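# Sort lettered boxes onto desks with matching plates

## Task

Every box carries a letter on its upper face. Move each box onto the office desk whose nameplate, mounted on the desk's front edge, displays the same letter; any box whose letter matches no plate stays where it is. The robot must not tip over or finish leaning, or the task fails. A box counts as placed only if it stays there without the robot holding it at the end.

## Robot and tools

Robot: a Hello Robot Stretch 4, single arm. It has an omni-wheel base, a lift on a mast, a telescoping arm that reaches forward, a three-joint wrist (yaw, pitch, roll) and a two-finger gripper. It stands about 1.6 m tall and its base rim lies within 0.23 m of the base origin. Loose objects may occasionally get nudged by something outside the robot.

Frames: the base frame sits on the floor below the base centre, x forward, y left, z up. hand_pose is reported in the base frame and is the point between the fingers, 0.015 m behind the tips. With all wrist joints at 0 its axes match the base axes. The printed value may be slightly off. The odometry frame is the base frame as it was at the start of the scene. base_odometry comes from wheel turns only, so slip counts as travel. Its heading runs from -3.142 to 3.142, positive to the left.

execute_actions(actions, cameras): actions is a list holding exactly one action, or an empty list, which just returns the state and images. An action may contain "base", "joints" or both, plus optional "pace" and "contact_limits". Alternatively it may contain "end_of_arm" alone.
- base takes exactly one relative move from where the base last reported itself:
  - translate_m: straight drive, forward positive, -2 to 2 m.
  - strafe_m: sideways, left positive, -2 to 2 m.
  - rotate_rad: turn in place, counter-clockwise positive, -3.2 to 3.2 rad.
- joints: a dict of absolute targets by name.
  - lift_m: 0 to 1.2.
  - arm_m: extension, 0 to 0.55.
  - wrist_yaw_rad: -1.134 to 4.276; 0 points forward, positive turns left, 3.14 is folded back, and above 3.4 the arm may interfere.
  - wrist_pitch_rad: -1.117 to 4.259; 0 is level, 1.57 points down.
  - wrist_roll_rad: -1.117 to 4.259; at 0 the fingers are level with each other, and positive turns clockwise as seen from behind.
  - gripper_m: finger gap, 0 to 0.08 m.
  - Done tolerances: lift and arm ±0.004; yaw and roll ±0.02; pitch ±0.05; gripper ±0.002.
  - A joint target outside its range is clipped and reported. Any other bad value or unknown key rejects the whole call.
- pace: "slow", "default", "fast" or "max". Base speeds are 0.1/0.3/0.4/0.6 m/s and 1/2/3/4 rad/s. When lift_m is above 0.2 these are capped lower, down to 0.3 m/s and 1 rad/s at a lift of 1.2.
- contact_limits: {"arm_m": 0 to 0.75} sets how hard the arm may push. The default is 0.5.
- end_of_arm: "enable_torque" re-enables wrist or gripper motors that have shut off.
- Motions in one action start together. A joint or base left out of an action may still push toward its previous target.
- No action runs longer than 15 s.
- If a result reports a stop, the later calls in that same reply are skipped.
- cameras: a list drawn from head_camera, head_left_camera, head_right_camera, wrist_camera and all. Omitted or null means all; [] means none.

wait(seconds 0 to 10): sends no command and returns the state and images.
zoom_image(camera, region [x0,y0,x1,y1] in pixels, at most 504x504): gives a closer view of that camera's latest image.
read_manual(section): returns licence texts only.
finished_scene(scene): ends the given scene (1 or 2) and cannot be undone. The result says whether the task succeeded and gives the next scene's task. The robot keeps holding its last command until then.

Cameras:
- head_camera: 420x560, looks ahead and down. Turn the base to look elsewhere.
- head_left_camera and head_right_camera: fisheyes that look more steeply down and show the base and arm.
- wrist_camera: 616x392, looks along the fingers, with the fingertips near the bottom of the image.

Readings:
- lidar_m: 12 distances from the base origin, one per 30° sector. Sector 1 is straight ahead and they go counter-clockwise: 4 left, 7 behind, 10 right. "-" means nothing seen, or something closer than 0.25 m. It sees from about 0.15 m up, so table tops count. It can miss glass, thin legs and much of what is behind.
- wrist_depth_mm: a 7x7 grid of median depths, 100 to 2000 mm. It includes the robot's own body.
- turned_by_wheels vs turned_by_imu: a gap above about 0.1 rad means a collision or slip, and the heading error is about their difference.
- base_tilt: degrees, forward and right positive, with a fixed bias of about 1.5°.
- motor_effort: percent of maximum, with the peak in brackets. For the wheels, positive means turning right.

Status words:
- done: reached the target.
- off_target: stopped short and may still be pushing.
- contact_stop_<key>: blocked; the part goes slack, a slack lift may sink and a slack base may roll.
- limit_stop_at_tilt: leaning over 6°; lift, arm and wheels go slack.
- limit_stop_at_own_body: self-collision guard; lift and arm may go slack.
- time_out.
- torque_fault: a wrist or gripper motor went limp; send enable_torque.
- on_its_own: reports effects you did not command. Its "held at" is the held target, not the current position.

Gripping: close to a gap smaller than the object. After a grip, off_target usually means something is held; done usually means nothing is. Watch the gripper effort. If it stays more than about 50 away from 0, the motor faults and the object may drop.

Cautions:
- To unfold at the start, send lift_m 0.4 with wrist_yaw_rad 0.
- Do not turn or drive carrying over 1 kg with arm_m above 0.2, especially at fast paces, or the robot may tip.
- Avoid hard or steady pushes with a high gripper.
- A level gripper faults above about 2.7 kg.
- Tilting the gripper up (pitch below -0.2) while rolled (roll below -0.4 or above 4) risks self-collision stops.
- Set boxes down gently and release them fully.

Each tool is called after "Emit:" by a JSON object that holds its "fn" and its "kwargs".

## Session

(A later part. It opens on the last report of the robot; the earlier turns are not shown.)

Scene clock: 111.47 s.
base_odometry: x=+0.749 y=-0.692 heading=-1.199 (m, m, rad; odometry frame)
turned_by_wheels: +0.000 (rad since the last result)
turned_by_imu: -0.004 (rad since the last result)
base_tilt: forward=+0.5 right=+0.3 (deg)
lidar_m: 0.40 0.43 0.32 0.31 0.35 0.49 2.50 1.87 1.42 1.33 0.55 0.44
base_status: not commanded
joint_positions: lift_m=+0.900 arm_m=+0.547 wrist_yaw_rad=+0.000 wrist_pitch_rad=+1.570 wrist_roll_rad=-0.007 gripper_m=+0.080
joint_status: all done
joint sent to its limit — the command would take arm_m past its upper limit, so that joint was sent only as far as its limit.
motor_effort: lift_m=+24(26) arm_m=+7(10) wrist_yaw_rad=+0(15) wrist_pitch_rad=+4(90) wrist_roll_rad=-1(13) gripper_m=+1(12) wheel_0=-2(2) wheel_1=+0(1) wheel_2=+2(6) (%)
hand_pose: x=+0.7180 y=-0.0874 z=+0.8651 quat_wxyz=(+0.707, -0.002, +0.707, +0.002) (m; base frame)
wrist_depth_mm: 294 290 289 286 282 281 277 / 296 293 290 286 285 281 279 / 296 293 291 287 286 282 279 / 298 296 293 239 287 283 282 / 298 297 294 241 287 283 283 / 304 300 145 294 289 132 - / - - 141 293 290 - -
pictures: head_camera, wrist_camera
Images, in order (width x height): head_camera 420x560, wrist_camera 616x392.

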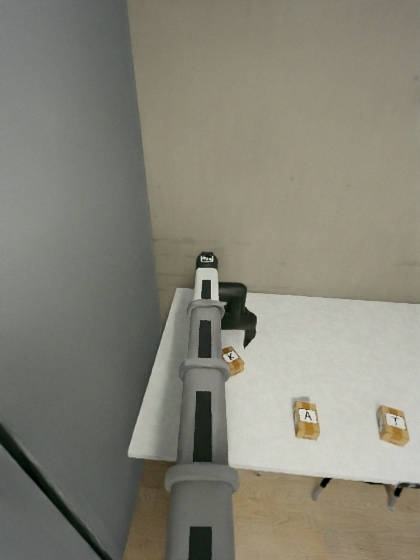

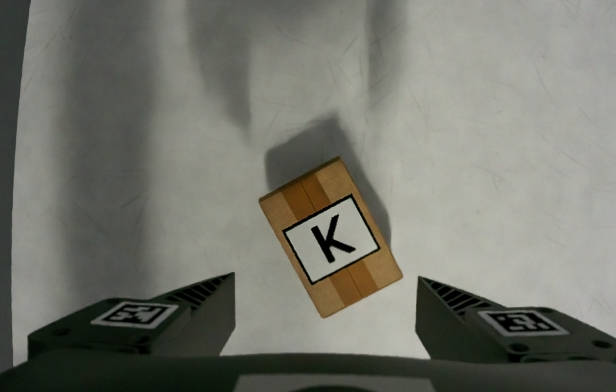

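Emit:
{"fn": "execute_actions", "kwargs": {"actions": [{"base":{"translate_m":0.035},"joints":{"wrist_roll_rad":-0.5}}], "cameras": ["wrist_camera"]}}

Scene clock: 117.43 s.
base_odometry: x=+0.761 y=-0.724 heading=-1.199 (m, m, rad; odometry frame)
turned_by_wheels: +0.000 (rad since the last result)
turned_by_imu: -0.002 (rad since the last result)
base_tilt: forward=+0.4 right=+0.3 (deg)
lidar_m: 0.37 0.42 0.33 0.30 0.34 0.52 2.54 1.85 1.42 1.19 0.52 0.40
base_status: done
joint_positions: lift_m=+0.900 arm_m=+0.547 wrist_yaw_rad=+0.000 wrist_pitch_rad=+1.570 wrist_roll_rad=-0.500 gripper_m=+0.080
joint_status: all done
motor_effort: lift_m=+24(24) arm_m=+6(7) wrist_yaw_rad=-1(0) wrist_pitch_rad=+4(3) wrist_roll_rad=-2(7) gripper_m=-2(0) wheel_0=+1(4) wheel_1=+1(6) wheel_2=+0(8) (%)
hand_pose: x=+0.7180 y=-0.0874 z=+0.8651 quat_wxyz=(+0.686, -0.175, +0.685, +0.175) (m; base frame)
wrist_depth_mm: 377 289 287 285 283 278 278 / 293 291 287 286 283 282 281 / 296 291 290 289 285 282 279 / 296 294 291 290 287 285 282 / 300 296 293 240 287 286 285 / 300 296 145 241 287 132 - / - - 141 244 290 - -
pictures: wrist_camera
Images, in order (width x height): wrist_camera 616x392.

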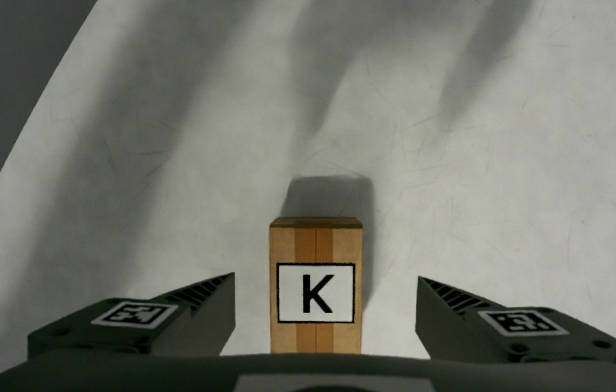

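The gripper is lined up with the box.

Emit:
{"fn": "execute_actions", "kwargs": {"actions": [{"joints":{"lift_m":0.79}}], "cameras": []}}

Emit:
{"fn": "execute_actions", "kwargs": {"actions": [{"joints":{"gripper_m":0.03}}], "cameras": []}}

Emit:
{"fn": "execute_actions", "kwargs": {"actions": [{"joints":{"lift_m":0.9,"arm_m":0.0}}], "cameras": ["head_camera"]}}

Scene clock: 123.00 s.
base_odometry: x=+0.761 y=-0.724 heading=-1.199 (m, m, rad; odometry frame)
turned_by_wheels: +0.000 (rad since the last result)
turned_by_imu: -0.002 (rad since the last result)
base_tilt: forward=+0.4 right=+0.3 (deg)
lidar_m: 0.37 0.43 0.32 0.29 0.32 0.51 2.56 1.86 1.42 1.21 0.51 0.37
base_status: not commanded
joint_positions: lift_m=+0.790 arm_m=+0.547 wrist_yaw_rad=+0.000 wrist_pitch_rad=+1.570 wrist_roll_rad=-0.500 gripper_m=+0.080
joint_status: all done
motor_effort: lift_m=+14(22) arm_m=+7(6) wrist_yaw_rad=-1(0) wrist_pitch_rad=+3(2) wrist_roll_rad=-2(2) gripper_m=+1(1) wheel_0=+1(1) wheel_1=+1(1) wheel_2=+0(0) (%)
hand_pose: x=+0.7180 y=-0.0874 z=+0.7560 quat_wxyz=(+0.686, -0.175, +0.685, +0.175) (m; base frame)
wrist_depth_mm: 182 180 179 177 176 174 - / 183 181 180 179 177 176 174 / 183 182 180 179 178 177 175 / 185 183 182 181 178 178 176 / 186 184 182 142 179 178 177 / 187 184 132 132 135 132 - / - - 132 132 135 - -
pictures: none
No camera images: the call's "cameras" was empty. Leave "cameras" out to get every camera's image.

Scene clock: 124.00 s.
base_odometry: x=+0.761 y=-0.724 heading=-1.199 (m, m, rad; odometry frame)
turned_by_wheels: +0.000 (rad since the last result)
turned_by_imu: +0.000 (rad since the last result)
base_tilt: forward=+0.4 right=+0.3 (deg)
lidar_m: 0.38 0.42 0.31 0.31 0.34 0.50 2.57 1.85 1.44 1.20 0.50 0.37
base_status: not commanded
joint_positions: lift_m=+0.790 arm_m=+0.547 wrist_yaw_rad=+0.000 wrist_pitch_rad=+1.570 wrist_roll_rad=-0.500 gripper_m=+0.059
joint_status: gripper_m off_target (ended at +0.059, target +0.030)
on_its_own: gripper_m is held at +0.053, not at your +0.030, by its contact guard: the fingers met something
motor_effort: lift_m=+14(13) arm_m=+6(6) wrist_yaw_rad=-1(0) wrist_pitch_rad=+1(5) wrist_roll_rad=-2(2) gripper_m=-42(42) wheel_0=+1(1) wheel_1=+1(1) wheel_2=+0(0) (%)
hand_pose: x=+0.7180 y=-0.0874 z=+0.7560 quat_wxyz=(+0.685, -0.175, +0.685, +0.175) (m; base frame)
wrist_depth_mm: 182 180 179 177 176 174 - / 182 182 179 178 177 176 175 / 183 183 181 179 178 176 175 / 185 183 181 180 180 177 177 / 186 184 182 146 179 178 177 / 187 185 132 132 131 178 - / - - - 132 131 - -
pictures: none
No camera images: the call's "cameras" was empty. Leave "cameras" out to get every camera's image.

Scene clock: 126.67 s.
base_odometry: x=+0.761 y=-0.724 heading=-1.199 (m, m, rad; odometry frame)
turned_by_wheels: +0.000 (rad since the last result)
turned_by_imu: -0.001 (rad since the last result)
base_tilt: forward=+0.4 right=+0.4 (deg)
lidar_m: 0.37 0.43 0.31 0.32 0.34 0.50 2.53 1.81 1.43 1.18 0.50 0.38
base_status: not commanded
joint_positions: lift_m=+0.900 arm_m=+0.001 wrist_yaw_rad=+0.000 wrist_pitch_rad=+1.570 wrist_roll_rad=-0.500 gripper_m=+0.059
joint_status: all done
on_its_own: gripper_m is held at +0.053, not at your +0.030, by its contact guard: the fingers met something
motor_effort: lift_m=+25(26) arm_m=-7(8) wrist_yaw_rad=+0(1) wrist_pitch_rad=+2(1) wrist_roll_rad=+0(1) gripper_m=-41(41) wheel_0=+1(1) wheel_1=+1(1) wheel_2=+0(0) (%)
hand_pose: x=+0.1722 y=-0.0874 z=+0.8651 quat_wxyz=(+0.685, -0.175, +0.685, +0.175) (m; base frame)
wrist_depth_mm: 445 597 831 991 991 283 279 / 477 647 1008 991 976 976 283 / 539 759 1008 1008 1025 991 976 / 615 904 798 809 1008 991 1008 / 715 1008 798 146 1008 991 1008 / 831 1025 132 131 130 1008 991 / - - - 132 131 - -
pictures: head_camera
Images, in order (width x height): head_camera 420x560.

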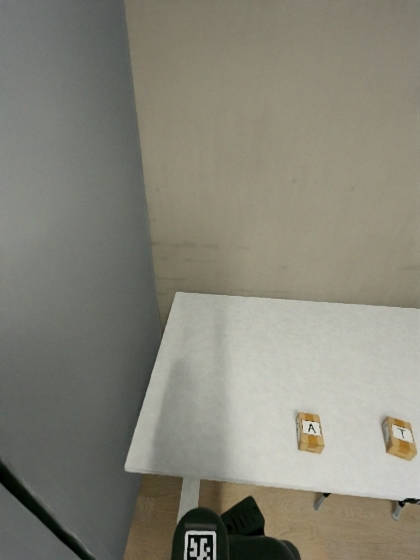

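Emit:
{"fn": "execute_actions", "kwargs": {"actions": [{"base":{"translate_m":-0.435}}], "cameras": []}}

Emit:
{"fn": "execute_actions", "kwargs": {"actions": [{"base":{"strafe_m":-0.22}}], "cameras": []}}

Emit:
{"fn": "execute_actions", "kwargs": {"actions": [{"base":{"translate_m":-1.5},"pace":"fast"}], "cameras": []}}

Emit:
{"fn": "execute_actions", "kwargs": {"actions": [{"base":{"rotate_rad":1.4}}], "cameras": []}}

Emit:
{"fn": "execute_actions", "kwargs": {"actions": [{"base":{"strafe_m":0.22}}], "cameras": []}}

Emit:
{"fn": "execute_actions", "kwargs": {"actions": [{"base":{"translate_m":1.6},"pace":"fast"}], "cameras": []}}

Emit:
{"fn": "execute_actions", "kwargs": {"actions": [{"base":{"rotate_rad":-0.8}}], "cameras": []}}

Emit:
{"fn": "execute_actions", "kwargs": {"actions": [{"base":{"translate_m":0.8},"pace":"fast"}], "cameras": []}}

Emit:
{"fn": "execute_actions", "kwargs": {"actions": [{"base":{"rotate_rad":-0.7}}], "cameras": []}}

Emit:
{"fn": "execute_actions", "kwargs": {"actions": [{"base":{"translate_m":1.2},"pace":"fast"}], "cameras": ["head_camera"]}}

Scene clock: 135.63 s.
base_odometry: x=+0.603 y=-0.319 heading=-1.199 (m, m, rad; odometry frame)
turned_by_wheels: +0.000 (rad since the last result)
turned_by_imu: -0.001 (rad since the last result)
base_tilt: forward=+0.4 right=+0.3 (deg)
lidar_m: 0.80 0.47 0.34 0.33 0.37 0.52 2.12 1.85 1.38 1.36 1.08 0.83
base_status: done
joint_positions: lift_m=+0.900 arm_m=+0.001 wrist_yaw_rad=+0.000 wrist_pitch_rad=+1.570 wrist_roll_rad=-0.500 gripper_m=+0.059
joint_status: not commanded
on_its_own: gripper_m is held at +0.053, not at your +0.030, by its contact guard: the fingers met something
motor_effort: lift_m=+24(25) arm_m=-6(7) wrist_yaw_rad=-1(1) wrist_pitch_rad=+3(3) wrist_roll_rad=+0(1) gripper_m=-43(41) wheel_0=+0(4) wheel_1=-1(4) wheel_2=-1(7) (%)
hand_pose: x=+0.1721 y=-0.0874 z=+0.8651 quat_wxyz=(+0.685, -0.175, +0.685, +0.175) (m; base frame)
wrist_depth_mm: 473 609 904 991 991 976 960 / 512 699 1025 1025 976 991 960 / 580 809 1008 1008 991 991 991 / 668 960 809 809 991 976 991 / 768 1025 820 146 991 1008 991 / 917 1042 132 131 131 991 991 / - - - 132 131 - -
pictures: none
No camera images: the call's "cameras" was empty. Leave "cameras" out to get every camera's image.

Scene clock: 137.67 s.
base_odometry: x=+0.398 y=-0.399 heading=-1.199 (m, m, rad; odometry frame)
turned_by_wheels: +0.000 (rad since the last result)
turned_by_imu: -0.002 (rad since the last result)
base_tilt: forward=+0.4 right=+0.3 (deg)
lidar_m: 0.79 0.76 0.59 0.56 0.59 0.90 2.13 1.57 1.18 1.14 1.05 0.82
base_status: done
joint_positions: lift_m=+0.900 arm_m=+0.001 wrist_yaw_rad=+0.000 wrist_pitch_rad=+1.570 wrist_roll_rad=-0.500 gripper_m=+0.059
joint_status: not commanded
on_its_own: gripper_m is held at +0.053, not at your +0.030, by its contact guard: the fingers met something
motor_effort: lift_m=+23(24) arm_m=-6(6) wrist_yaw_rad=-1(1) wrist_pitch_rad=+2(2) wrist_roll_rad=-1(1) gripper_m=-42(42) wheel_0=-1(8) wheel_1=+1(10) wheel_2=+0(1) (%)
hand_pose: x=+0.1722 y=-0.0874 z=+0.8651 quat_wxyz=(+0.685, -0.175, +0.685, +0.175) (m; base frame)
wrist_depth_mm: 732 946 1008 976 976 976 960 / 788 1008 991 991 991 976 976 / 891 1008 1025 991 991 976 991 / 1025 1008 798 809 1008 991 976 / 1042 1042 798 147 991 991 991 / 1060 1042 132 132 131 1008 991 / - - - 132 131 - -
pictures: none
No camera images: the call's "cameras" was empty. Leave "cameras" out to get every camera's image.

Scene clock: 143.00 s.
base_odometry: x=-0.146 y=+0.999 heading=-1.199 (m, m, rad; odometry frame)
turned_by_wheels: +0.000 (rad since the last result)
turned_by_imu: +0.003 (rad since the last result)
base_tilt: forward=+0.4 right=+0.3 (deg)
lidar_m: 2.07 0.90 0.74 1.99 0.87 0.63 0.59 0.67 1.03 1.03 1.13 1.60
base_status: done
joint_positions: lift_m=+0.900 arm_m=+0.001 wrist_yaw_rad=+0.000 wrist_pitch_rad=+1.570 wrist_roll_rad=-0.500 gripper_m=+0.059
joint_status: not commanded
on_its_own: gripper_m is held at +0.053, not at your +0.030, by its contact guard: the fingers met something
motor_effort: lift_m=+24(24) arm_m=-6(6) wrist_yaw_rad=-1(1) wrist_pitch_rad=+1(0) wrist_roll_rad=+0(1) gripper_m=-39(41) wheel_0=+0(5) wheel_1=+1(5) wheel_2=+0(9) (%)
hand_pose: x=+0.1722 y=-0.0874 z=+0.8652 quat_wxyz=(+0.685, -0.175, +0.685, +0.175) (m; base frame)
wrist_depth_mm: 1025 1008 1008 1025 991 976 976 / 1008 1025 1008 991 976 991 976 / 1042 1025 1008 991 1008 991 960 / 1025 1025 809 809 1008 991 976 / 1060 1060 788 147 991 991 991 / 1060 1042 132 132 130 1008 991 / - - - 132 131 - -
pictures: none
No camera images: the call's "cameras" was empty. Leave "cameras" out to get every camera's image.

Scene clock: 145.00 s.
base_odometry: x=-0.146 y=+0.999 heading=+0.200 (m, m, rad; odometry frame)
turned_by_wheels: +1.400 (rad since the last result)
turned_by_imu: +1.367 (rad since the last result)
base_tilt: forward=+0.4 right=+0.3 (deg)
lidar_m: 0.86 1.04 0.71 0.56 0.63 0.83 1.04 1.06 1.32 2.29 1.07 0.73
base_status: done
joint_positions: lift_m=+0.900 arm_m=+0.001 wrist_yaw_rad=+0.000 wrist_pitch_rad=+1.570 wrist_roll_rad=-0.500 gripper_m=+0.059
joint_status: not commanded
on_its_own: gripper_m is held at +0.053, not at your +0.030, by its contact guard: the fingers met something
motor_effort: lift_m=+23(24) arm_m=-6(6) wrist_yaw_rad=-2(2) wrist_pitch_rad=+0(2) wrist_roll_rad=+0(1) gripper_m=-40(42) wheel_0=-1(5) wheel_1=-2(4) wheel_2=+0(5) (%)
hand_pose: x=+0.1722 y=-0.0874 z=+0.8652 quat_wxyz=(+0.685, -0.175, +0.685, +0.175) (m; base frame)
wrist_depth_mm: 878 991 991 1008 976 891 723 / 904 1008 1008 991 976 976 904 / 991 1008 991 991 976 991 976 / 1025 1025 809 809 991 991 976 / 1042 1025 809 146 1008 1008 991 / 1060 1042 132 131 131 991 991 / - - - 132 131 - -
pictures: none
No camera images: the call's "cameras" was empty. Leave "cameras" out to get every camera's image.

Scene clock: 147.03 s.
base_odometry: x=-0.190 y=+1.215 heading=+0.201 (m, m, rad; odometry frame)
turned_by_wheels: +0.000 (rad since the last result)
turned_by_imu: +0.000 (rad since the last result)
base_tilt: forward=+0.4 right=+0.3 (deg)
lidar_m: 2.58 0.70 0.48 0.37 0.38 0.54 1.06 1.09 1.35 2.51 1.04 0.84
base_status: done
joint_positions: lift_m=+0.900 arm_m=+0.001 wrist_yaw_rad=+0.000 wrist_pitch_rad=+1.570 wrist_roll_rad=-0.500 gripper_m=+0.059
joint_status: not commanded
on_its_own: gripper_m is held at +0.053, not at your +0.030, by its contact guard: the fingers met something
motor_effort: lift_m=+23(23) arm_m=-6(6) wrist_yaw_rad=-1(1) wrist_pitch_rad=+0(1) wrist_roll_rad=-1(0) gripper_m=-41(42) wheel_0=+2(8) wheel_1=+0(10) wheel_2=+0(2) (%)
hand_pose: x=+0.1722 y=-0.0874 z=+0.8652 quat_wxyz=(+0.685, -0.175, +0.685, +0.175) (m; base frame)
wrist_depth_mm: 621 809 991 1008 991 976 960 / 654 891 1008 991 991 976 931 / 676 960 1008 1008 991 976 960 / 741 1008 798 820 1008 991 976 / 831 1008 798 146 976 1008 991 / 904 1042 132 132 131 991 991 / - - - 132 131 - -
pictures: none
No camera images: the call's "cameras" was empty. Leave "cameras" out to get every camera's image.

Scene clock: 152.70 s.
base_odometry: x=+1.378 y=+1.534 heading=+0.200 (m, m, rad; odometry frame)
turned_by_wheels: +0.000 (rad since the last result)
turned_by_imu: -0.007 (rad since the last result)
base_tilt: forward=+0.4 right=+0.3 (deg)
lidar_m: 1.34 0.95 0.61 0.55 0.61 0.78 1.70 0.59 0.62 1.30 2.15 1.38
base_status: done
joint_positions: lift_m=+0.900 arm_m=+0.001 wrist_yaw_rad=+0.000 wrist_pitch_rad=+1.570 wrist_roll_rad=-0.500 gripper_m=+0.059
joint_status: not commanded
on_its_own: gripper_m is held at +0.053, not at your +0.030, by its contact guard: the fingers met something
motor_effort: lift_m=+23(23) arm_m=-6(6) wrist_yaw_rad=-2(2) wrist_pitch_rad=+3(2) wrist_roll_rad=+0(1) gripper_m=-42(40) wheel_0=-1(5) wheel_1=-2(5) wheel_2=-1(11) (%)
hand_pose: x=+0.1722 y=-0.0874 z=+0.8652 quat_wxyz=(+0.685, -0.175, +0.685, +0.175) (m; base frame)
wrist_depth_mm: 820 991 1008 991 991 976 976 / 854 991 1008 1008 976 976 976 / 946 1008 1008 991 1008 991 960 / 1008 1042 809 809 991 1008 1008 / 1042 1025 809 147 1008 1008 991 / 1042 1008 132 132 131 1008 976 / - - - 132 131 - -
pictures: none
No camera images: the call's "cameras" was empty. Leave "cameras" out to get every camera's image.

Scene clock: 154.27 s.
base_odometry: x=+1.378 y=+1.534 heading=-0.600 (m, m, rad; odometry frame)
turned_by_wheels: -0.800 (rad since the last result)
turned_by_imu: -0.782 (rad since the last result)
base_tilt: forward=+0.4 right=+0.3 (deg)
lidar_m: 1.61 1.34 1.44 0.75 0.57 0.58 0.66 1.03 0.90 0.59 0.79 2.34
base_status: done
joint_positions: lift_m=+0.900 arm_m=+0.001 wrist_yaw_rad=+0.000 wrist_pitch_rad=+1.570 wrist_roll_rad=-0.500 gripper_m=+0.059
joint_status: not commanded
on_its_own: gripper_m is held at +0.053, not at your +0.030, by its contact guard: the fingers met something
motor_effort: lift_m=+23(23) arm_m=-6(6) wrist_yaw_rad=-1(2) wrist_pitch_rad=+0(2) wrist_roll_rad=-1(0) gripper_m=-44(43) wheel_0=+1(4) wheel_1=+0(5) wheel_2=+0(1) (%)
hand_pose: x=+0.1722 y=-0.0874 z=+0.8652 quat_wxyz=(+0.685, -0.175, +0.685, +0.175) (m; base frame)
wrist_depth_mm: 1025 1008 1008 1008 1008 960 960 / 1008 1025 991 991 991 976 976 / 1025 1025 1008 1008 1008 976 991 / 1025 1025 809 809 1008 991 976 / 1042 1042 809 147 976 1008 991 / 960 1008 132 131 131 1008 976 / - - - 132 131 - -
pictures: none
No camera images: the call's "cameras" was empty. Leave "cameras" out to get every camera's image.

Scene clock: 157.80 s.
base_odometry: x=+2.039 y=+1.082 heading=-0.599 (m, m, rad; odometry frame)
turned_by_wheels: +0.000 (rad since the last result)
turned_by_imu: -0.003 (rad since the last result)
base_tilt: forward=+0.4 right=+0.3 (deg)
lidar_m: 1.03 0.79 0.78 1.22 1.20 1.19 1.35 0.96 0.96 1.04 1.61 1.73
base_status: done
joint_positions: lift_m=+0.900 arm_m=+0.001 wrist_yaw_rad=+0.000 wrist_pitch_rad=+1.570 wrist_roll_rad=-0.500 gripper_m=+0.059
joint_status: not commanded
on_its_own: gripper_m is held at +0.053, not at your +0.030, by its contact guard: the fingers met something
motor_effort: lift_m=+23(23) arm_m=-6(6) wrist_yaw_rad=+0(1) wrist_pitch_rad=+0(2) wrist_roll_rad=-1(0) gripper_m=-42(41) wheel_0=+0(5) wheel_1=+1(5) wheel_2=+0(10) (%)
hand_pose: x=+0.1722 y=-0.0874 z=+0.8652 quat_wxyz=(+0.685, -0.175, +0.685, +0.175) (m; base frame)
wrist_depth_mm: 1008 1008 991 991 991 976 976 / 1025 1008 991 991 960 976 960 / 1042 1042 1025 1008 991 991 976 / 1042 1042 798 798 1008 991 991 / 1042 1025 809 146 1008 991 991 / 1060 1042 132 131 131 991 991 / - - - 132 131 - -
pictures: none
No camera images: the call's "cameras" was empty. Leave "cameras" out to get every camera's image.

Scene clock: 159.30 s.
base_odometry: x=+2.039 y=+1.082 heading=-1.299 (m, m, rad; odometry frame)
turned_by_wheels: -0.700 (rad since the last result)
turned_by_imu: -0.684 (rad since the last result)
base_tilt: forward=+0.4 right=+0.4 (deg)
lidar_m: 1.73 1.19 0.82 0.78 0.79 1.25 1.19 1.24 1.67 0.93 0.98 1.34
base_status: done
joint_positions: lift_m=+0.900 arm_m=+0.001 wrist_yaw_rad=+0.000 wrist_pitch_rad=+1.570 wrist_roll_rad=-0.500 gripper_m=+0.059
joint_status: not commanded
on_its_own: gripper_m is held at +0.053, not at your +0.030, by its contact guard: the fingers met something
motor_effort: lift_m=+23(23) arm_m=-6(6) wrist_yaw_rad=-2(2) wrist_pitch_rad=+3(1) wrist_roll_rad=-1(0) gripper_m=-42(42) wheel_0=+2(6) wheel_1=+0(5) wheel_2=+1(5) (%)
hand_pose: x=+0.1722 y=-0.0874 z=+0.8652 quat_wxyz=(+0.685, -0.175, +0.685, +0.175) (m; base frame)
wrist_depth_mm: 1008 1008 1008 1008 991 991 976 / 1042 1008 1008 1008 976 976 976 / 1025 1025 1008 1008 991 991 991 / 1042 1025 809 820 1008 991 976 / 1042 1060 820 146 991 991 991 / 1060 1042 132 131 131 991 991 / - - - 131 131 - -
pictures: none
No camera images: the call's "cameras" was empty. Leave "cameras" out to get every camera's image.

Scene clock: 163.87 s.
base_odometry: x=+2.361 y=-0.074 heading=-1.299 (m, m, rad; odometry frame)
turned_by_wheels: +0.000 (rad since the last result)
turned_by_imu: -0.005 (rad since the last result)
base_tilt: forward=+0.4 right=+0.3 (deg)
lidar_m: 0.53 0.56 0.74 0.85 0.87 1.20 2.44 1.37 0.95 0.90 0.80 0.56
base_status: done
joint_positions: lift_m=+0.900 arm_m=+0.001 wrist_yaw_rad=+0.000 wrist_pitch_rad=+1.570 wrist_roll_rad=-0.500 gripper_m=+0.059
joint_status: not commanded
on_its_own: gripper_m is held at +0.053, not at your +0.030, by its contact guard: the fingers met something
motor_effort: lift_m=+23(23) arm_m=-6(6) wrist_yaw_rad=-1(2) wrist_pitch_rad=+1(5) wrist_roll_rad=-1(0) gripper_m=-41(40) wheel_0=+1(6) wheel_1=-1(5) wheel_2=+1(9) (%)
hand_pose: x=+0.1722 y=-0.0874 z=+0.8652 quat_wxyz=(+0.685, -0.175, +0.685, +0.175) (m; base frame)
wrist_depth_mm: 1025 1008 1008 991 1008 976 960 / 1025 1025 1008 1008 991 991 976 / 1025 1008 991 991 1008 991 976 / 1025 1025 798 809 1008 1008 991 / 1042 1025 798 146 1008 1008 1008 / 1042 1060 132 132 131 991 991 / - - - 132 131 - -
pictures: head_camera
Images, in order (width x height): head_camera 420x560.

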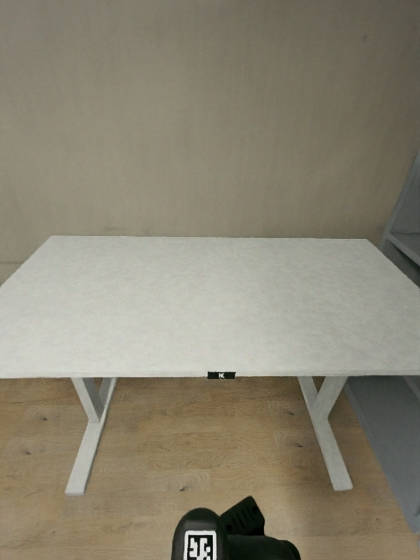

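Emit:
{"fn": "execute_actions", "kwargs": {"actions": [{"joints":{"arm_m":0.5}}], "cameras": []}}

Emit:
{"fn": "execute_actions", "kwargs": {"actions": [{"joints":{"lift_m":0.80}}], "cameras": []}}

Emit:
{"fn": "execute_actions", "kwargs": {"actions": [{"joints":{"gripper_m":0.08}}], "cameras": []}}

Emit:
{"fn": "execute_actions", "kwargs": {"actions": [{"joints":{"lift_m":0.9,"arm_m":0,"wrist_roll_rad":0}}], "cameras": ["head_camera"]}}

Scene clock: 169.37 s.
base_odometry: x=+2.361 y=-0.073 heading=-1.300 (m, m, rad; odometry frame)
turned_by_wheels: +0.000 (rad since the last result)
turned_by_imu: +0.008 (rad since the last result)
base_tilt: forward=+0.4 right=+0.3 (deg)
lidar_m: 0.55 0.57 0.76 0.83 0.88 1.21 2.43 1.33 0.98 0.91 0.81 0.57
base_status: not commanded
joint_positions: lift_m=+0.900 arm_m=+0.336 wrist_yaw_rad=-0.008 wrist_pitch_rad=+1.578 wrist_roll_rad=-0.497 gripper_m=+0.059
joint_status: arm_m contact_stop (moved +0.335 of +0.499)
on_its_own: gripper_m is held at +0.053, not at your +0.030, by its contact guard: the fingers met something; arm_m is slack since a contact_stop (your +0.500 is given up); wrist_yaw_rad is at rest, and its effort (+21) is outside its rest range (-13 to +13)
motor_effort: lift_m=+20(23) arm_m=+0(29) wrist_yaw_rad=+21(99) wrist_pitch_rad=-23(96) wrist_roll_rad=-8(32) gripper_m=-42(39) wheel_0=+2(1) wheel_1=+1(6) wheel_2=-5(17) (%)
hand_pose: x=+0.5051 y=-0.0874 z=+0.8655 quat_wxyz=(+0.684, -0.171, +0.689, +0.172) (m; base frame)
wrist_depth_mm: - - - - - - - / 1008 - - - - - - / 1025 1008 - - - - - / 1042 1025 1042 - - - - / 1042 1025 1025 145 130 - - / 1060 1025 132 132 130 - - / - - - 132 131 - -
pictures: none
No camera images: the call's "cameras" was empty. Leave "cameras" out to get every camera's image.

not run: a stop came earlier in this reply.

not run: a stop came earlier in this reply.

not run: a stop came earlier in this reply.

This desk is taller than the other one. I'll pull the arm back a little and raise the lift.

Emit:
{"fn": "execute_actions", "kwargs": {"actions": [{"joints":{"arm_m":0.28}}], "cameras": []}}

Emit:
{"fn": "execute_actions", "kwargs": {"actions": [{"joints":{"lift_m":1.08}}], "cameras": []}}

Emit:
{"fn": "execute_actions", "kwargs": {"actions": [{"joints":{"arm_m":0.5}}], "cameras": []}}

Scene clock: 173.00 s.
base_odometry: x=+2.361 y=-0.074 heading=-1.299 (m, m, rad; odometry frame)
turned_by_wheels: +0.000 (rad since the last result)
turned_by_imu: -0.001 (rad since the last result)
base_tilt: forward=+0.5 right=+0.3 (deg)
lidar_m: 0.53 0.55 0.80 0.84 0.87 1.19 2.43 1.37 0.98 0.91 0.78 0.57
base_status: not commanded
joint_positions: lift_m=+0.900 arm_m=+0.281 wrist_yaw_rad=+0.000 wrist_pitch_rad=+1.570 wrist_roll_rad=-0.500 gripper_m=+0.059
joint_status: all done
on_its_own: gripper_m is held at +0.053, not at your +0.030, by its contact guard: the fingers met something
motor_effort: lift_m=+20(20) arm_m=-7(9) wrist_yaw_rad=-2(22) wrist_pitch_rad=+2(20) wrist_roll_rad=-1(8) gripper_m=-40(42) wheel_0=+1(2) wheel_1=+0(1) wheel_2=+1(5) (%)
hand_pose: x=+0.4522 y=-0.0874 z=+0.8654 quat_wxyz=(+0.685, -0.175, +0.685, +0.175) (m; base frame)
wrist_depth_mm: 1008 1008 1008 991 991 - - / 1008 1042 991 1008 991 991 960 / 1025 1008 1025 1008 991 991 976 / 1042 1008 1008 1008 976 991 976 / 1042 1008 1008 146 1025 976 991 / 1042 1042 132 131 130 1008 991 / - - - 132 131 - -
pictures: none
No camera images: the call's "cameras" was empty. Leave "cameras" out to get every camera's image.

Scene clock: 174.83 s.
base_odometry: x=+2.361 y=-0.074 heading=-1.299 (m, m, rad; odometry frame)
turned_by_wheels: +0.000 (rad since the last result)
turned_by_imu: -0.001 (rad since the last result)
base_tilt: forward=+0.4 right=+0.3 (deg)
lidar_m: 0.52 0.57 0.76 0.83 0.88 1.15 2.40 1.36 0.96 0.91 0.77 0.57
base_status: not commanded
joint_positions: lift_m=+1.080 arm_m=+0.281 wrist_yaw_rad=+0.000 wrist_pitch_rad=+1.570 wrist_roll_rad=-0.500 gripper_m=+0.059
joint_status: all done
on_its_own: gripper_m is held at +0.053, not at your +0.030, by its contact guard: the fingers met something
motor_effort: lift_m=+24(24) arm_m=-7(7) wrist_yaw_rad=+0(1) wrist_pitch_rad=+1(0) wrist_roll_rad=-1(1) gripper_m=-42(41) wheel_0=+1(2) wheel_1=+0(0) wheel_2=+1(1) (%)
hand_pose: x=+0.4522 y=-0.0874 z=+1.0451 quat_wxyz=(+0.685, -0.175, +0.685, +0.175) (m; base frame)
wrist_depth_mm: 1205 1205 237 236 234 231 - / 1182 1182 1182 236 234 233 231 / 1205 1182 1182 1205 245 235 232 / 1229 1205 1205 1205 1182 1160 234 / 1229 1205 1205 146 1160 1160 1182 / 1255 1229 132 131 131 1160 1118 / - - - 132 131 - -
pictures: none
No camera images: the call's "cameras" was empty. Leave "cameras" out to get every camera's image.

Scene clock: 176.60 s.
base_odometry: x=+2.361 y=-0.074 heading=-1.299 (m, m, rad; odometry frame)
turned_by_wheels: +0.000 (rad since the last result)
turned_by_imu: -0.001 (rad since the last result)
base_tilt: forward=+0.5 right=+0.3 (deg)
lidar_m: 0.51 0.55 0.79 0.82 0.88 1.19 2.42 1.35 0.99 0.91 0.79 0.56
base_status: not commanded
joint_positions: lift_m=+1.080 arm_m=+0.499 wrist_yaw_rad=+0.000 wrist_pitch_rad=+1.570 wrist_roll_rad=-0.500 gripper_m=+0.059
joint_status: all done
on_its_own: gripper_m is held at +0.053, not at your +0.030, by its contact guard: the fingers met something
motor_effort: lift_m=+24(24) arm_m=+7(9) wrist_yaw_rad=-1(1) wrist_pitch_rad=+0(3) wrist_roll_rad=+0(2) gripper_m=-41(41) wheel_0=+2(2) wheel_1=+1(0) wheel_2=+1(1) (%)
hand_pose: x=+0.6699 y=-0.0874 z=+1.0451 quat_wxyz=(+0.685, -0.175, +0.685, +0.175) (m; base frame)
wrist_depth_mm: 241 240 236 236 233 231 - / 241 241 237 236 235 233 232 / 243 242 240 238 236 233 233 / 245 244 241 239 237 236 234 / 247 245 242 146 238 236 235 / 248 246 132 131 131 237 236 / - - - 132 131 - -
pictures: none
No camera images: the call's "cameras" was empty. Leave "cameras" out to get every camera's image.

Emit:
{"fn": "execute_actions", "kwargs": {"actions": [{"joints":{"lift_m":1.03}}], "cameras": []}}

Emit:
{"fn": "execute_actions", "kwargs": {"actions": [{"joints":{"gripper_m":0.08}}], "cameras": []}}

Emit:
{"fn": "execute_actions", "kwargs": {"actions": [{"joints":{"lift_m":1.12}}], "cameras": []}}

Emit:
{"fn": "execute_actions", "kwargs": {"actions": [{"joints":{"arm_m":0,"wrist_roll_rad":0}}], "cameras": ["head_camera"]}}

Scene clock: 182.17 s.
base_odometry: x=+2.361 y=-0.074 heading=-1.299 (m, m, rad; odometry frame)
turned_by_wheels: +0.000 (rad since the last result)
turned_by_imu: -0.002 (rad since the last result)
base_tilt: forward=+0.5 right=+0.3 (deg)
lidar_m: 0.53 0.57 0.78 0.84 0.88 1.19 2.42 1.37 0.96 0.91 0.79 0.60
base_status: not commanded
joint_positions: lift_m=+1.030 arm_m=+0.499 wrist_yaw_rad=+0.000 wrist_pitch_rad=+1.570 wrist_roll_rad=-0.500 gripper_m=+0.059
joint_status: all done
on_its_own: gripper_m is held at +0.053, not at your +0.030, by its contact guard: the fingers met something
motor_effort: lift_m=+14(18) arm_m=+7(7) wrist_yaw_rad=-1(1) wrist_pitch_rad=+2(3) wrist_roll_rad=+0(1) gripper_m=-43(41) wheel_0=+1(1) wheel_1=+0(0) wheel_2=+1(1) (%)
hand_pose: x=+0.6699 y=-0.0874 z=+0.9959 quat_wxyz=(+0.685, -0.175, +0.685, +0.175) (m; base frame)
wrist_depth_mm: 191 190 188 187 185 184 - / 193 191 190 188 187 185 183 / 193 192 190 189 187 186 185 / 195 193 191 190 189 187 186 / 196 194 193 146 189 187 187 / 197 195 132 131 131 188 - / - - - 132 131 - -
pictures: none
No camera images: the call's "cameras" was empty. Leave "cameras" out to get every camera's image.

Scene clock: 183.10 s.
base_odometry: x=+2.361 y=-0.074 heading=-1.299 (m, m, rad; odometry frame)
turned_by_wheels: +0.000 (rad since the last result)
turned_by_imu: +0.000 (rad since the last result)
base_tilt: forward=+0.4 right=+0.3 (deg)
lidar_m: 0.51 0.59 0.77 0.84 0.88 1.17 2.42 1.35 0.97 0.89 0.81 0.57
base_status: not commanded
joint_positions: lift_m=+1.030 arm_m=+0.499 wrist_yaw_rad=+0.000 wrist_pitch_rad=+1.570 wrist_roll_rad=-0.500 gripper_m=+0.080
joint_status: all done
motor_effort: lift_m=+14(14) arm_m=+7(6) wrist_yaw_rad=-2(2) wrist_pitch_rad=+3(2) wrist_roll_rad=+0(0) gripper_m=+1(40) wheel_0=+2(2) wheel_1=+0(1) wheel_2=+1(1) (%)
hand_pose: x=+0.6699 y=-0.0874 z=+0.9959 quat_wxyz=(+0.685, -0.175, +0.685, +0.175) (m; base frame)
wrist_depth_mm: 192 190 189 187 186 183 - / 193 191 190 188 187 185 184 / 194 193 191 189 187 186 185 / 195 194 191 190 189 187 186 / 195 195 192 144 189 187 187 / 197 195 142 142 141 133 - / - - 141 142 141 - -
pictures: none
No camera images: the call's "cameras" was empty. Leave "cameras" out to get every camera's image.

Scene clock: 184.47 s.
base_odometry: x=+2.361 y=-0.074 heading=-1.299 (m, m, rad; odometry frame)
turned_by_wheels: +0.000 (rad since the last result)
turned_by_imu: -0.001 (rad since the last result)
base_tilt: forward=+0.4 right=+0.3 (deg)
lidar_m: 0.53 0.57 0.78 0.83 0.88 1.20 2.43 1.34 0.98 0.91 0.80 0.57
base_status: not commanded
joint_positions: lift_m=+1.120 arm_m=+0.499 wrist_yaw_rad=+0.000 wrist_pitch_rad=+1.570 wrist_roll_rad=-0.500 gripper_m=+0.080
joint_status: all done
motor_effort: lift_m=+24(23) arm_m=+7(6) wrist_yaw_rad=-1(1) wrist_pitch_rad=+3(2) wrist_roll_rad=-1(0) gripper_m=+0(1) wheel_0=+1(2) wheel_1=+0(1) wheel_2=+1(1) (%)
hand_pose: x=+0.6699 y=-0.0874 z=+1.0851 quat_wxyz=(+0.685, -0.175, +0.685, +0.175) (m; base frame)
wrist_depth_mm: 283 279 277 274 272 271 268 / 282 282 278 277 274 272 270 / 285 285 279 277 276 273 272 / 287 283 282 278 278 274 273 / 289 286 283 230 278 277 273 / 1255 287 145 232 231 132 - / - - 140 233 255 - -
pictures: none
No camera images: the call's "cameras" was empty. Leave "cameras" out to get every camera's image.

Scene clock: 187.00 s.
base_odometry: x=+2.361 y=-0.074 heading=-1.299 (m, m, rad; odometry frame)
turned_by_wheels: +0.000 (rad since the last result)
turned_by_imu: -0.001 (rad since the last result)
base_tilt: forward=+0.4 right=+0.3 (deg)
lidar_m: 0.51 0.56 0.76 0.82 0.87 1.18 2.42 1.33 0.98 0.90 0.79 0.56
base_status: not commanded
joint_positions: lift_m=+1.120 arm_m=+0.001 wrist_yaw_rad=+0.000 wrist_pitch_rad=+1.570 wrist_roll_rad=+0.000 gripper_m=+0.080
joint_status: all done
motor_effort: lift_m=+24(23) arm_m=-7(6) wrist_yaw_rad=-1(3) wrist_pitch_rad=+1(1) wrist_roll_rad=+0(5) gripper_m=+0(2) wheel_0=+2(2) wheel_1=+0(0) wheel_2=+1(1) (%)
hand_pose: x=+0.1721 y=-0.0874 z=+1.0851 quat_wxyz=(+0.707, +0.000, +0.707, +0.000) (m; base frame)
wrist_depth_mm: 1255 1205 1229 1182 1182 1182 1182 / 1229 1229 1255 1229 1205 1205 1182 / 1255 1255 1255 1205 1182 1205 1182 / 1281 1229 1229 1205 1229 1205 1160 / 1281 1255 1229 1008 1229 1229 1205 / 1255 1255 145 1025 1229 132 1205 / - - 141 1229 1229 - -
pictures: head_camera
Images, in order (width x height): head_camera 420x560.

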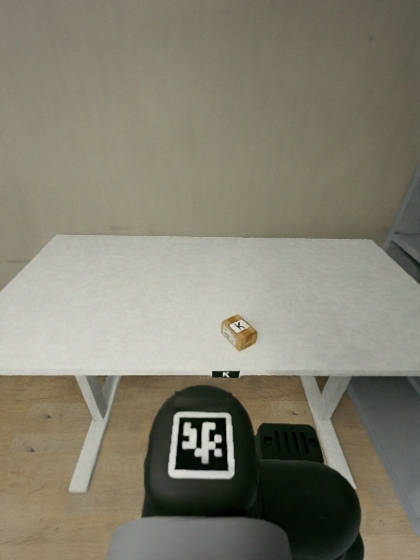

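Box K is on its desk. Now I'll go back for C.

Emit:
{"fn": "execute_actions", "kwargs": {"actions": [{"base":{"translate_m":-1.2},"pace":"fast","joints":{"lift_m":0.9}}], "cameras": []}}

Emit:
{"fn": "execute_actions", "kwargs": {"actions": [{"base":{"rotate_rad":0.7}}], "cameras": []}}

Emit:
{"fn": "execute_actions", "kwargs": {"actions": [{"base":{"translate_m":-0.8},"pace":"fast"}], "cameras": []}}

Emit:
{"fn": "execute_actions", "kwargs": {"actions": [{"base":{"rotate_rad":0.8}}], "cameras": []}}

Emit:
{"fn": "execute_actions", "kwargs": {"actions": [{"base":{"translate_m":-1.6},"pace":"fast"}], "cameras": []}}

Emit:
{"fn": "execute_actions", "kwargs": {"actions": [{"base":{"strafe_m":-0.22}}], "cameras": []}}

Emit:
{"fn": "execute_actions", "kwargs": {"actions": [{"base":{"rotate_rad":-1.4}}], "cameras": []}}

Emit:
{"fn": "execute_actions", "kwargs": {"actions": [{"base":{"translate_m":1.5},"pace":"fast"}], "cameras": []}}

Emit:
{"fn": "execute_actions", "kwargs": {"actions": [{"base":{"strafe_m":-0.5}}], "cameras": ["head_camera"]}}

Scene clock: 197.57 s.
base_odometry: x=+2.039 y=+1.082 heading=-1.299 (m, m, rad; odometry frame)
turned_by_wheels: +0.000 (rad since the last result)
turned_by_imu: +0.000 (rad since the last result)
base_tilt: forward=+0.4 right=+0.3 (deg)
lidar_m: 1.74 1.18 0.83 0.80 0.81 1.29 1.19 1.23 1.71 0.94 0.98 1.34
base_status: done
joint_positions: lift_m=+0.900 arm_m=+0.001 wrist_yaw_rad=+0.000 wrist_pitch_rad=+1.570 wrist_roll_rad=+0.000 gripper_m=+0.080
joint_status: all done
motor_effort: lift_m=+14(22) arm_m=-7(7) wrist_yaw_rad=-1(0) wrist_pitch_rad=+3(0) wrist_roll_rad=+0(0) gripper_m=+0(1) wheel_0=+1(5) wheel_1=+0(6) wheel_2=+0(9) (%)
hand_pose: x=+0.1722 y=-0.0874 z=+0.8659 quat_wxyz=(+0.707, +0.000, +0.707, +0.000) (m; base frame)
wrist_depth_mm: 1025 1025 1008 991 991 976 960 / 1042 1025 1008 991 1008 976 976 / 1042 1008 991 991 991 976 991 / 1042 1042 1025 1008 991 976 976 / 1025 1025 809 798 1008 1008 1008 / 1042 1042 145 809 809 132 1008 / - - 141 809 1008 - -
pictures: none
No camera images: the call's "cameras" was empty. Leave "cameras" out to get every camera's image.

Scene clock: 199.07 s.
base_odometry: x=+2.039 y=+1.082 heading=-0.599 (m, m, rad; odometry frame)
turned_by_wheels: +0.700 (rad since the last result)
turned_by_imu: +0.683 (rad since the last result)
base_tilt: forward=+0.5 right=+0.3 (deg)
lidar_m: 1.01 0.81 0.79 1.20 1.19 1.17 1.37 0.96 0.95 1.06 1.63 1.72
base_status: done
joint_positions: lift_m=+0.900 arm_m=+0.001 wrist_yaw_rad=+0.000 wrist_pitch_rad=+1.570 wrist_roll_rad=+0.000 gripper_m=+0.080
joint_status: not commanded
motor_effort: lift_m=+14(14) arm_m=-7(6) wrist_yaw_rad=-1(1) wrist_pitch_rad=-1(2) wrist_roll_rad=+0(0) gripper_m=+1(3) wheel_0=-1(5) wheel_1=+1(5) wheel_2=-1(4) (%)
hand_pose: x=+0.1722 y=-0.0874 z=+0.8659 quat_wxyz=(+0.707, +0.000, +0.707, +0.000) (m; base frame)
wrist_depth_mm: 1025 991 1025 991 976 976 960 / 1042 1008 1025 991 976 976 960 / 1025 1042 1008 1008 991 991 976 / 1060 1042 1008 991 991 991 976 / 1042 1025 820 809 991 991 976 / 1060 1025 145 809 820 133 991 / - - 140 809 1025 - -
pictures: none
No camera images: the call's "cameras" was empty. Leave "cameras" out to get every camera's image.

Scene clock: 202.60 s.
base_odometry: x=+1.378 y=+1.534 heading=-0.599 (m, m, rad; odometry frame)
turned_by_wheels: +0.000 (rad since the last result)
turned_by_imu: +0.001 (rad since the last result)
base_tilt: forward=+0.4 right=+0.3 (deg)
lidar_m: 1.62 1.35 1.45 0.71 0.56 0.60 0.65 1.03 0.87 0.55 0.79 2.35
base_status: done
joint_positions: lift_m=+0.900 arm_m=+0.001 wrist_yaw_rad=+0.000 wrist_pitch_rad=+1.570 wrist_roll_rad=+0.000 gripper_m=+0.080
joint_status: not commanded
motor_effort: lift_m=+14(14) arm_m=-6(6) wrist_yaw_rad=-2(1) wrist_pitch_rad=+4(2) wrist_roll_rad=+0(0) gripper_m=-1(1) wheel_0=+1(5) wheel_1=+0(6) wheel_2=+1(9) (%)
hand_pose: x=+0.1722 y=-0.0874 z=+0.8659 quat_wxyz=(+0.707, +0.000, +0.707, +0.000) (m; base frame)
wrist_depth_mm: 1025 1025 1025 991 991 976 960 / 1025 1025 1008 1008 991 976 991 / 1025 1042 1025 1008 1008 976 976 / 1025 1042 991 1008 991 991 991 / 1042 1042 809 798 1008 1008 917 / 1060 1042 145 798 820 132 778 / - - 141 809 1025 - -
pictures: none
No camera images: the call's "cameras" was empty. Leave "cameras" out to get every camera's image.

Scene clock: 204.17 s.
base_odometry: x=+1.378 y=+1.534 heading=+0.201 (m, m, rad; odometry frame)
turned_by_wheels: +0.800 (rad since the last result)
turned_by_imu: +0.781 (rad since the last result)
base_tilt: forward=+0.4 right=+0.4 (deg)
lidar_m: 1.31 0.89 0.59 0.57 0.61 0.80 1.77 0.56 0.62 1.31 2.12 1.39
base_status: done
joint_positions: lift_m=+0.900 arm_m=+0.001 wrist_yaw_rad=+0.000 wrist_pitch_rad=+1.570 wrist_roll_rad=+0.000 gripper_m=+0.080
joint_status: not commanded
motor_effort: lift_m=+14(14) arm_m=-6(6) wrist_yaw_rad=-2(0) wrist_pitch_rad=+1(3) wrist_roll_rad=+0(0) gripper_m=+1(2) wheel_0=+0(5) wheel_1=+0(7) wheel_2=+0(6) (%)
hand_pose: x=+0.1722 y=-0.0874 z=+0.8659 quat_wxyz=(+0.707, +0.000, +0.707, +0.000) (m; base frame)
wrist_depth_mm: 976 991 991 991 976 960 976 / 976 1025 1008 991 976 976 960 / 960 1025 1008 1008 991 1008 976 / 960 1025 1025 991 991 991 991 / 931 1025 809 809 1008 1008 976 / 917 1025 145 809 820 132 991 / - - 141 809 1025 - -
pictures: none
No camera images: the call's "cameras" was empty. Leave "cameras" out to get every camera's image.

Scene clock: 209.83 s.
base_odometry: x=-0.190 y=+1.214 heading=+0.201 (m, m, rad; odometry frame)
turned_by_wheels: +0.000 (rad since the last result)
turned_by_imu: +0.002 (rad since the last result)
base_tilt: forward=+0.5 right=+0.3 (deg)
lidar_m: 2.56 0.68 0.44 0.37 0.44 0.56 1.04 1.07 1.34 2.48 1.04 0.84
base_status: done
joint_positions: lift_m=+0.900 arm_m=+0.001 wrist_yaw_rad=+0.000 wrist_pitch_rad=+1.570 wrist_roll_rad=+0.000 gripper_m=+0.080
joint_status: not commanded
motor_effort: lift_m=+14(14) arm_m=-6(6) wrist_yaw_rad=-1(1) wrist_pitch_rad=+3(2) wrist_roll_rad=+0(0) gripper_m=+0(2) wheel_0=+1(6) wheel_1=+1(4) wheel_2=+0(10) (%)
hand_pose: x=+0.1721 y=-0.0874 z=+0.8659 quat_wxyz=(+0.707, +0.000, +0.707, +0.000) (m; base frame)
wrist_depth_mm: 778 1008 991 991 960 960 976 / 768 1008 1008 991 991 976 976 / 759 1042 1008 1008 1008 976 960 / 759 1025 1025 1008 991 1008 976 / 699 1025 820 798 1008 991 976 / 691 820 145 809 809 132 991 / - - 141 809 1008 - -
pictures: none
No camera images: the call's "cameras" was empty. Leave "cameras" out to get every camera's image.

Scene clock: 211.87 s.
base_odometry: x=-0.146 y=+0.999 heading=+0.201 (m, m, rad; odometry frame)
turned_by_wheels: +0.000 (rad since the last result)
turned_by_imu: -0.002 (rad since the last result)
base_tilt: forward=+0.4 right=+0.3 (deg)
lidar_m: 0.84 1.09 0.73 0.59 0.64 0.86 1.03 1.05 1.36 2.25 1.11 0.73
base_status: done
joint_positions: lift_m=+0.900 arm_m=+0.001 wrist_yaw_rad=+0.000 wrist_pitch_rad=+1.570 wrist_roll_rad=+0.000 gripper_m=+0.080
joint_status: not commanded
motor_effort: lift_m=+14(14) arm_m=-6(6) wrist_yaw_rad=-1(2) wrist_pitch_rad=+1(2) wrist_roll_rad=+0(0) gripper_m=+1(0) wheel_0=-2(8) wheel_1=-1(7) wheel_2=+0(2) (%)
hand_pose: x=+0.1721 y=-0.0874 z=+0.8659 quat_wxyz=(+0.707, +0.000, +0.707, +0.000) (m; base frame)
wrist_depth_mm: 991 1025 1008 991 991 960 976 / 1025 1008 1025 991 991 976 991 / 1025 1025 1008 1008 991 976 976 / 1025 1025 1008 1008 1008 991 991 / 1008 1025 809 809 1008 1008 991 / 960 1025 145 809 809 132 1008 / - - 141 809 1008 - -
pictures: none
No camera images: the call's "cameras" was empty. Leave "cameras" out to get every camera's image.

Scene clock: 213.87 s.
base_odometry: x=-0.146 y=+0.999 heading=-1.199 (m, m, rad; odometry frame)
turned_by_wheels: -1.400 (rad since the last result)
turned_by_imu: -1.368 (rad since the last result)
base_tilt: forward=+0.4 right=+0.3 (deg)
lidar_m: 2.07 0.90 0.73 1.92 0.89 0.63 0.60 0.70 1.04 1.02 1.09 1.62
base_status: done
joint_positions: lift_m=+0.900 arm_m=+0.001 wrist_yaw_rad=+0.000 wrist_pitch_rad=+1.570 wrist_roll_rad=+0.000 gripper_m=+0.080
joint_status: not commanded
motor_effort: lift_m=+15(15) arm_m=-6(6) wrist_yaw_rad=+0(1) wrist_pitch_rad=+0(1) wrist_roll_rad=+0(0) gripper_m=+0(1) wheel_0=+1(5) wheel_1=+0(5) wheel_2=+0(5) (%)
hand_pose: x=+0.1722 y=-0.0874 z=+0.8659 quat_wxyz=(+0.707, +0.000, +0.707, +0.000) (m; base frame)
wrist_depth_mm: 960 1008 1025 991 976 960 960 / 976 1025 1025 991 1008 976 960 / 1008 1008 1008 1008 1008 976 976 / 1025 1025 1025 1008 991 991 976 / 1042 1042 820 798 1008 991 991 / 1025 1042 145 809 820 132 991 / - - 141 820 1008 - -
pictures: none
No camera images: the call's "cameras" was empty. Leave "cameras" out to get every camera's image.

Scene clock: 219.20 s.
base_odometry: x=+0.400 y=-0.399 heading=-1.199 (m, m, rad; odometry frame)
turned_by_wheels: +0.000 (rad since the last result)
turned_by_imu: -0.007 (rad since the last result)
base_tilt: forward=+0.4 right=+0.3 (deg)
lidar_m: 0.78 0.72 0.57 0.55 0.60 0.87 2.15 1.52 1.16 1.13 1.04 0.80
base_status: done
joint_positions: lift_m=+0.900 arm_m=+0.001 wrist_yaw_rad=+0.000 wrist_pitch_rad=+1.570 wrist_roll_rad=+0.000 gripper_m=+0.080
joint_status: not commanded
motor_effort: lift_m=+14(15) arm_m=-6(6) wrist_yaw_rad=-1(1) wrist_pitch_rad=+2(1) wrist_roll_rad=+0(0) gripper_m=+3(1) wheel_0=+0(7) wheel_1=-1(5) wheel_2=+1(12) (%)
hand_pose: x=+0.1721 y=-0.0874 z=+0.8659 quat_wxyz=(+0.707, +0.000, +0.707, +0.000) (m; base frame)
wrist_depth_mm: 809 1008 1008 991 976 976 960 / 820 1008 1008 1008 991 991 960 / 854 1008 1025 1008 991 991 991 / 854 1042 1008 1008 1008 991 960 / 866 1042 809 798 991 960 976 / 878 1025 145 820 809 132 991 / - - 140 809 1025 - -
pictures: none
No camera images: the call's "cameras" was empty. Leave "cameras" out to get every camera's image.

Scene clock: 222.20 s.
base_odometry: x=-0.066 y=-0.580 heading=-1.199 (m, m, rad; odometry frame)
turned_by_wheels: +0.000 (rad since the last result)
turned_by_imu: -0.004 (rad since the last result)
base_tilt: forward=+0.5 right=+0.3 (deg)
lidar_m: 0.74 0.82 1.10 1.05 1.13 2.24 2.07 0.86 0.67 0.64 0.70 0.75
base_status: done
joint_positions: lift_m=+0.900 arm_m=+0.001 wrist_yaw_rad=+0.000 wrist_pitch_rad=+1.570 wrist_roll_rad=+0.000 gripper_m=+0.080
joint_status: not commanded
motor_effort: lift_m=+15(15) arm_m=-6(6) wrist_yaw_rad=-1(2) wrist_pitch_rad=+3(1) wrist_roll_rad=+0(0) gripper_m=+1(0) wheel_0=+0(8) wheel_1=+0(8) wheel_2=+0(1) (%)
hand_pose: x=+0.1721 y=-0.0874 z=+0.8658 quat_wxyz=(+0.707, +0.000, +0.707, +0.000) (m; base frame)
wrist_depth_mm: 1025 1008 1008 991 991 976 917 / 1008 1008 1008 991 991 976 904 / 1025 1042 991 1008 1008 991 917 / 1042 1025 1025 991 1008 991 904 / 1042 1042 809 798 1008 1008 904 / 1060 1042 145 809 809 132 854 / - - 140 809 1008 - -
pictures: head_camera
Images, in order (width x height): head_camera 420x560.

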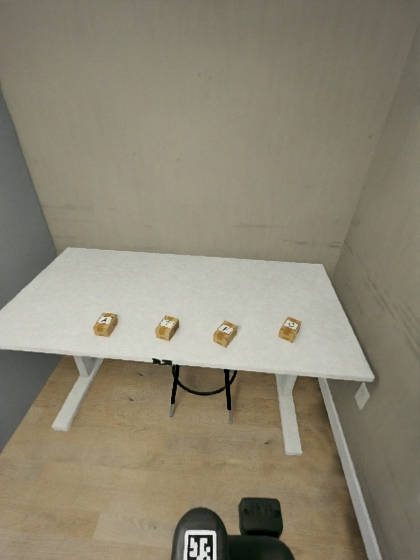

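Emit:
{"fn": "execute_actions", "kwargs": {"actions": [{"base":{"strafe_m":-0.27}}], "cameras": []}}

Emit:
{"fn": "execute_actions", "kwargs": {"actions": [{"base":{"translate_m":0.35},"joints":{"arm_m":0.3}}], "cameras": ["wrist_camera"]}}

Scene clock: 227.93 s.
base_odometry: x=-0.318 y=-0.679 heading=-1.199 (m, m, rad; odometry frame)
turned_by_wheels: +0.000 (rad since the last result)
turned_by_imu: -0.004 (rad since the last result)
base_tilt: forward=+0.4 right=+0.3 (deg)
lidar_m: 0.68 0.76 1.14 1.31 1.42 2.25 1.22 0.53 0.39 0.36 0.41 0.61
base_status: done
joint_positions: lift_m=+0.900 arm_m=+0.001 wrist_yaw_rad=+0.000 wrist_pitch_rad=+1.570 wrist_roll_rad=+0.000 gripper_m=+0.080
joint_status: not commanded
motor_effort: lift_m=+16(16) arm_m=-6(6) wrist_yaw_rad=-1(1) wrist_pitch_rad=+1(2) wrist_roll_rad=+0(0) gripper_m=+1(0) wheel_0=-1(8) wheel_1=+0(7) wheel_2=+0(0) (%)
hand_pose: x=+0.1721 y=-0.0874 z=+0.8658 quat_wxyz=(+0.707, +0.000, +0.707, +0.000) (m; base frame)
wrist_depth_mm: 1025 1008 1008 991 991 778 530 / 1025 1008 991 991 991 778 512 / 1042 1042 1008 1008 976 750 508 / 1025 1025 1025 1008 991 741 500 / 1060 1025 820 798 991 715 488 / 1060 1042 145 798 809 132 466 / - - 141 809 1008 - -
pictures: none
No camera images: the call's "cameras" was empty. Leave "cameras" out to get every camera's image.

Scene clock: 230.60 s.
base_odometry: x=-0.190 y=-1.005 heading=-1.199 (m, m, rad; odometry frame)
turned_by_wheels: +0.000 (rad since the last result)
turned_by_imu: -0.002 (rad since the last result)
base_tilt: forward=+0.4 right=+0.3 (deg)
lidar_m: 0.35 0.43 0.56 1.30 1.40 2.02 1.31 0.56 0.41 0.39 0.44 0.35
base_status: done
joint_positions: lift_m=+0.900 arm_m=+0.299 wrist_yaw_rad=+0.000 wrist_pitch_rad=+1.570 wrist_roll_rad=+0.000 gripper_m=+0.080
joint_status: all done
motor_effort: lift_m=+16(16) arm_m=+6(4) wrist_yaw_rad=-2(1) wrist_pitch_rad=+1(2) wrist_roll_rad=+0(1) gripper_m=+0(0) wheel_0=-1(5) wheel_1=+0(4) wheel_2=+1(9) (%)
hand_pose: x=+0.4700 y=-0.0874 z=+0.8658 quat_wxyz=(+0.707, +0.000, +0.707, +0.000) (m; base frame)
wrist_depth_mm: 296 291 290 287 283 278 278 / 296 293 290 239 285 282 281 / 298 296 290 239 287 286 282 / 298 297 293 241 289 285 281 / 301 297 296 291 289 287 285 / 301 297 145 294 291 132 - / - - 141 294 291 - -
pictures: wrist_camera
Images, in order (width x height): wrist_camera 616x392.

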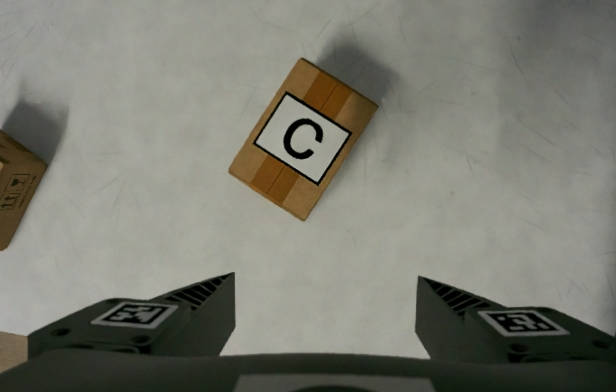

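Emit:
{"fn": "execute_actions", "kwargs": {"actions": [{"joints":{"arm_m":0.40,"wrist_roll_rad":0.5}}], "cameras": ["wrist_camera"]}}

Scene clock: 234.23 s.
base_odometry: x=-0.190 y=-1.005 heading=-1.199 (m, m, rad; odometry frame)
turned_by_wheels: +0.000 (rad since the last result)
turned_by_imu: -0.001 (rad since the last result)
base_tilt: forward=+0.4 right=+0.3 (deg)
lidar_m: 0.35 0.41 0.58 1.30 1.39 2.01 1.34 0.55 0.41 0.39 0.44 0.38
base_status: not commanded
joint_positions: lift_m=+0.900 arm_m=+0.399 wrist_yaw_rad=+0.000 wrist_pitch_rad=+1.570 wrist_roll_rad=+0.500 gripper_m=+0.080
joint_status: all done
motor_effort: lift_m=+16(16) arm_m=+6(7) wrist_yaw_rad=-1(1) wrist_pitch_rad=-2(2) wrist_roll_rad=+1(10) gripper_m=+0(1) wheel_0=-1(1) wheel_1=+1(1) wheel_2=+1(2) (%)
hand_pose: x=+0.5699 y=-0.0874 z=+0.8658 quat_wxyz=(+0.685, +0.175, +0.685, -0.175) (m; base frame)
wrist_depth_mm: 296 291 289 286 283 279 277 / 297 293 290 287 285 279 278 / 300 296 293 289 286 282 281 / 300 297 293 291 287 283 281 / 304 298 296 242 289 285 282 / 304 298 145 243 290 132 - / - - 140 244 293 - -
pictures: wrist_camera
Images, in order (width x height): wrist_camera 616x392.

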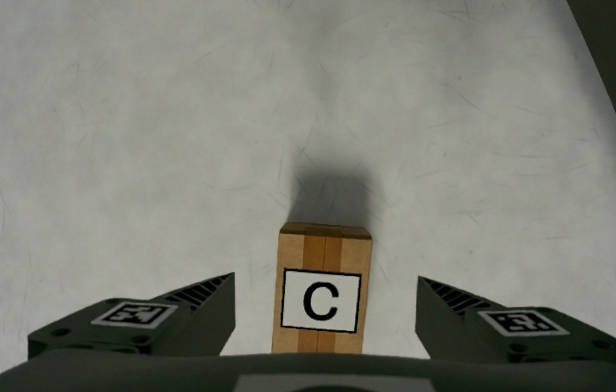

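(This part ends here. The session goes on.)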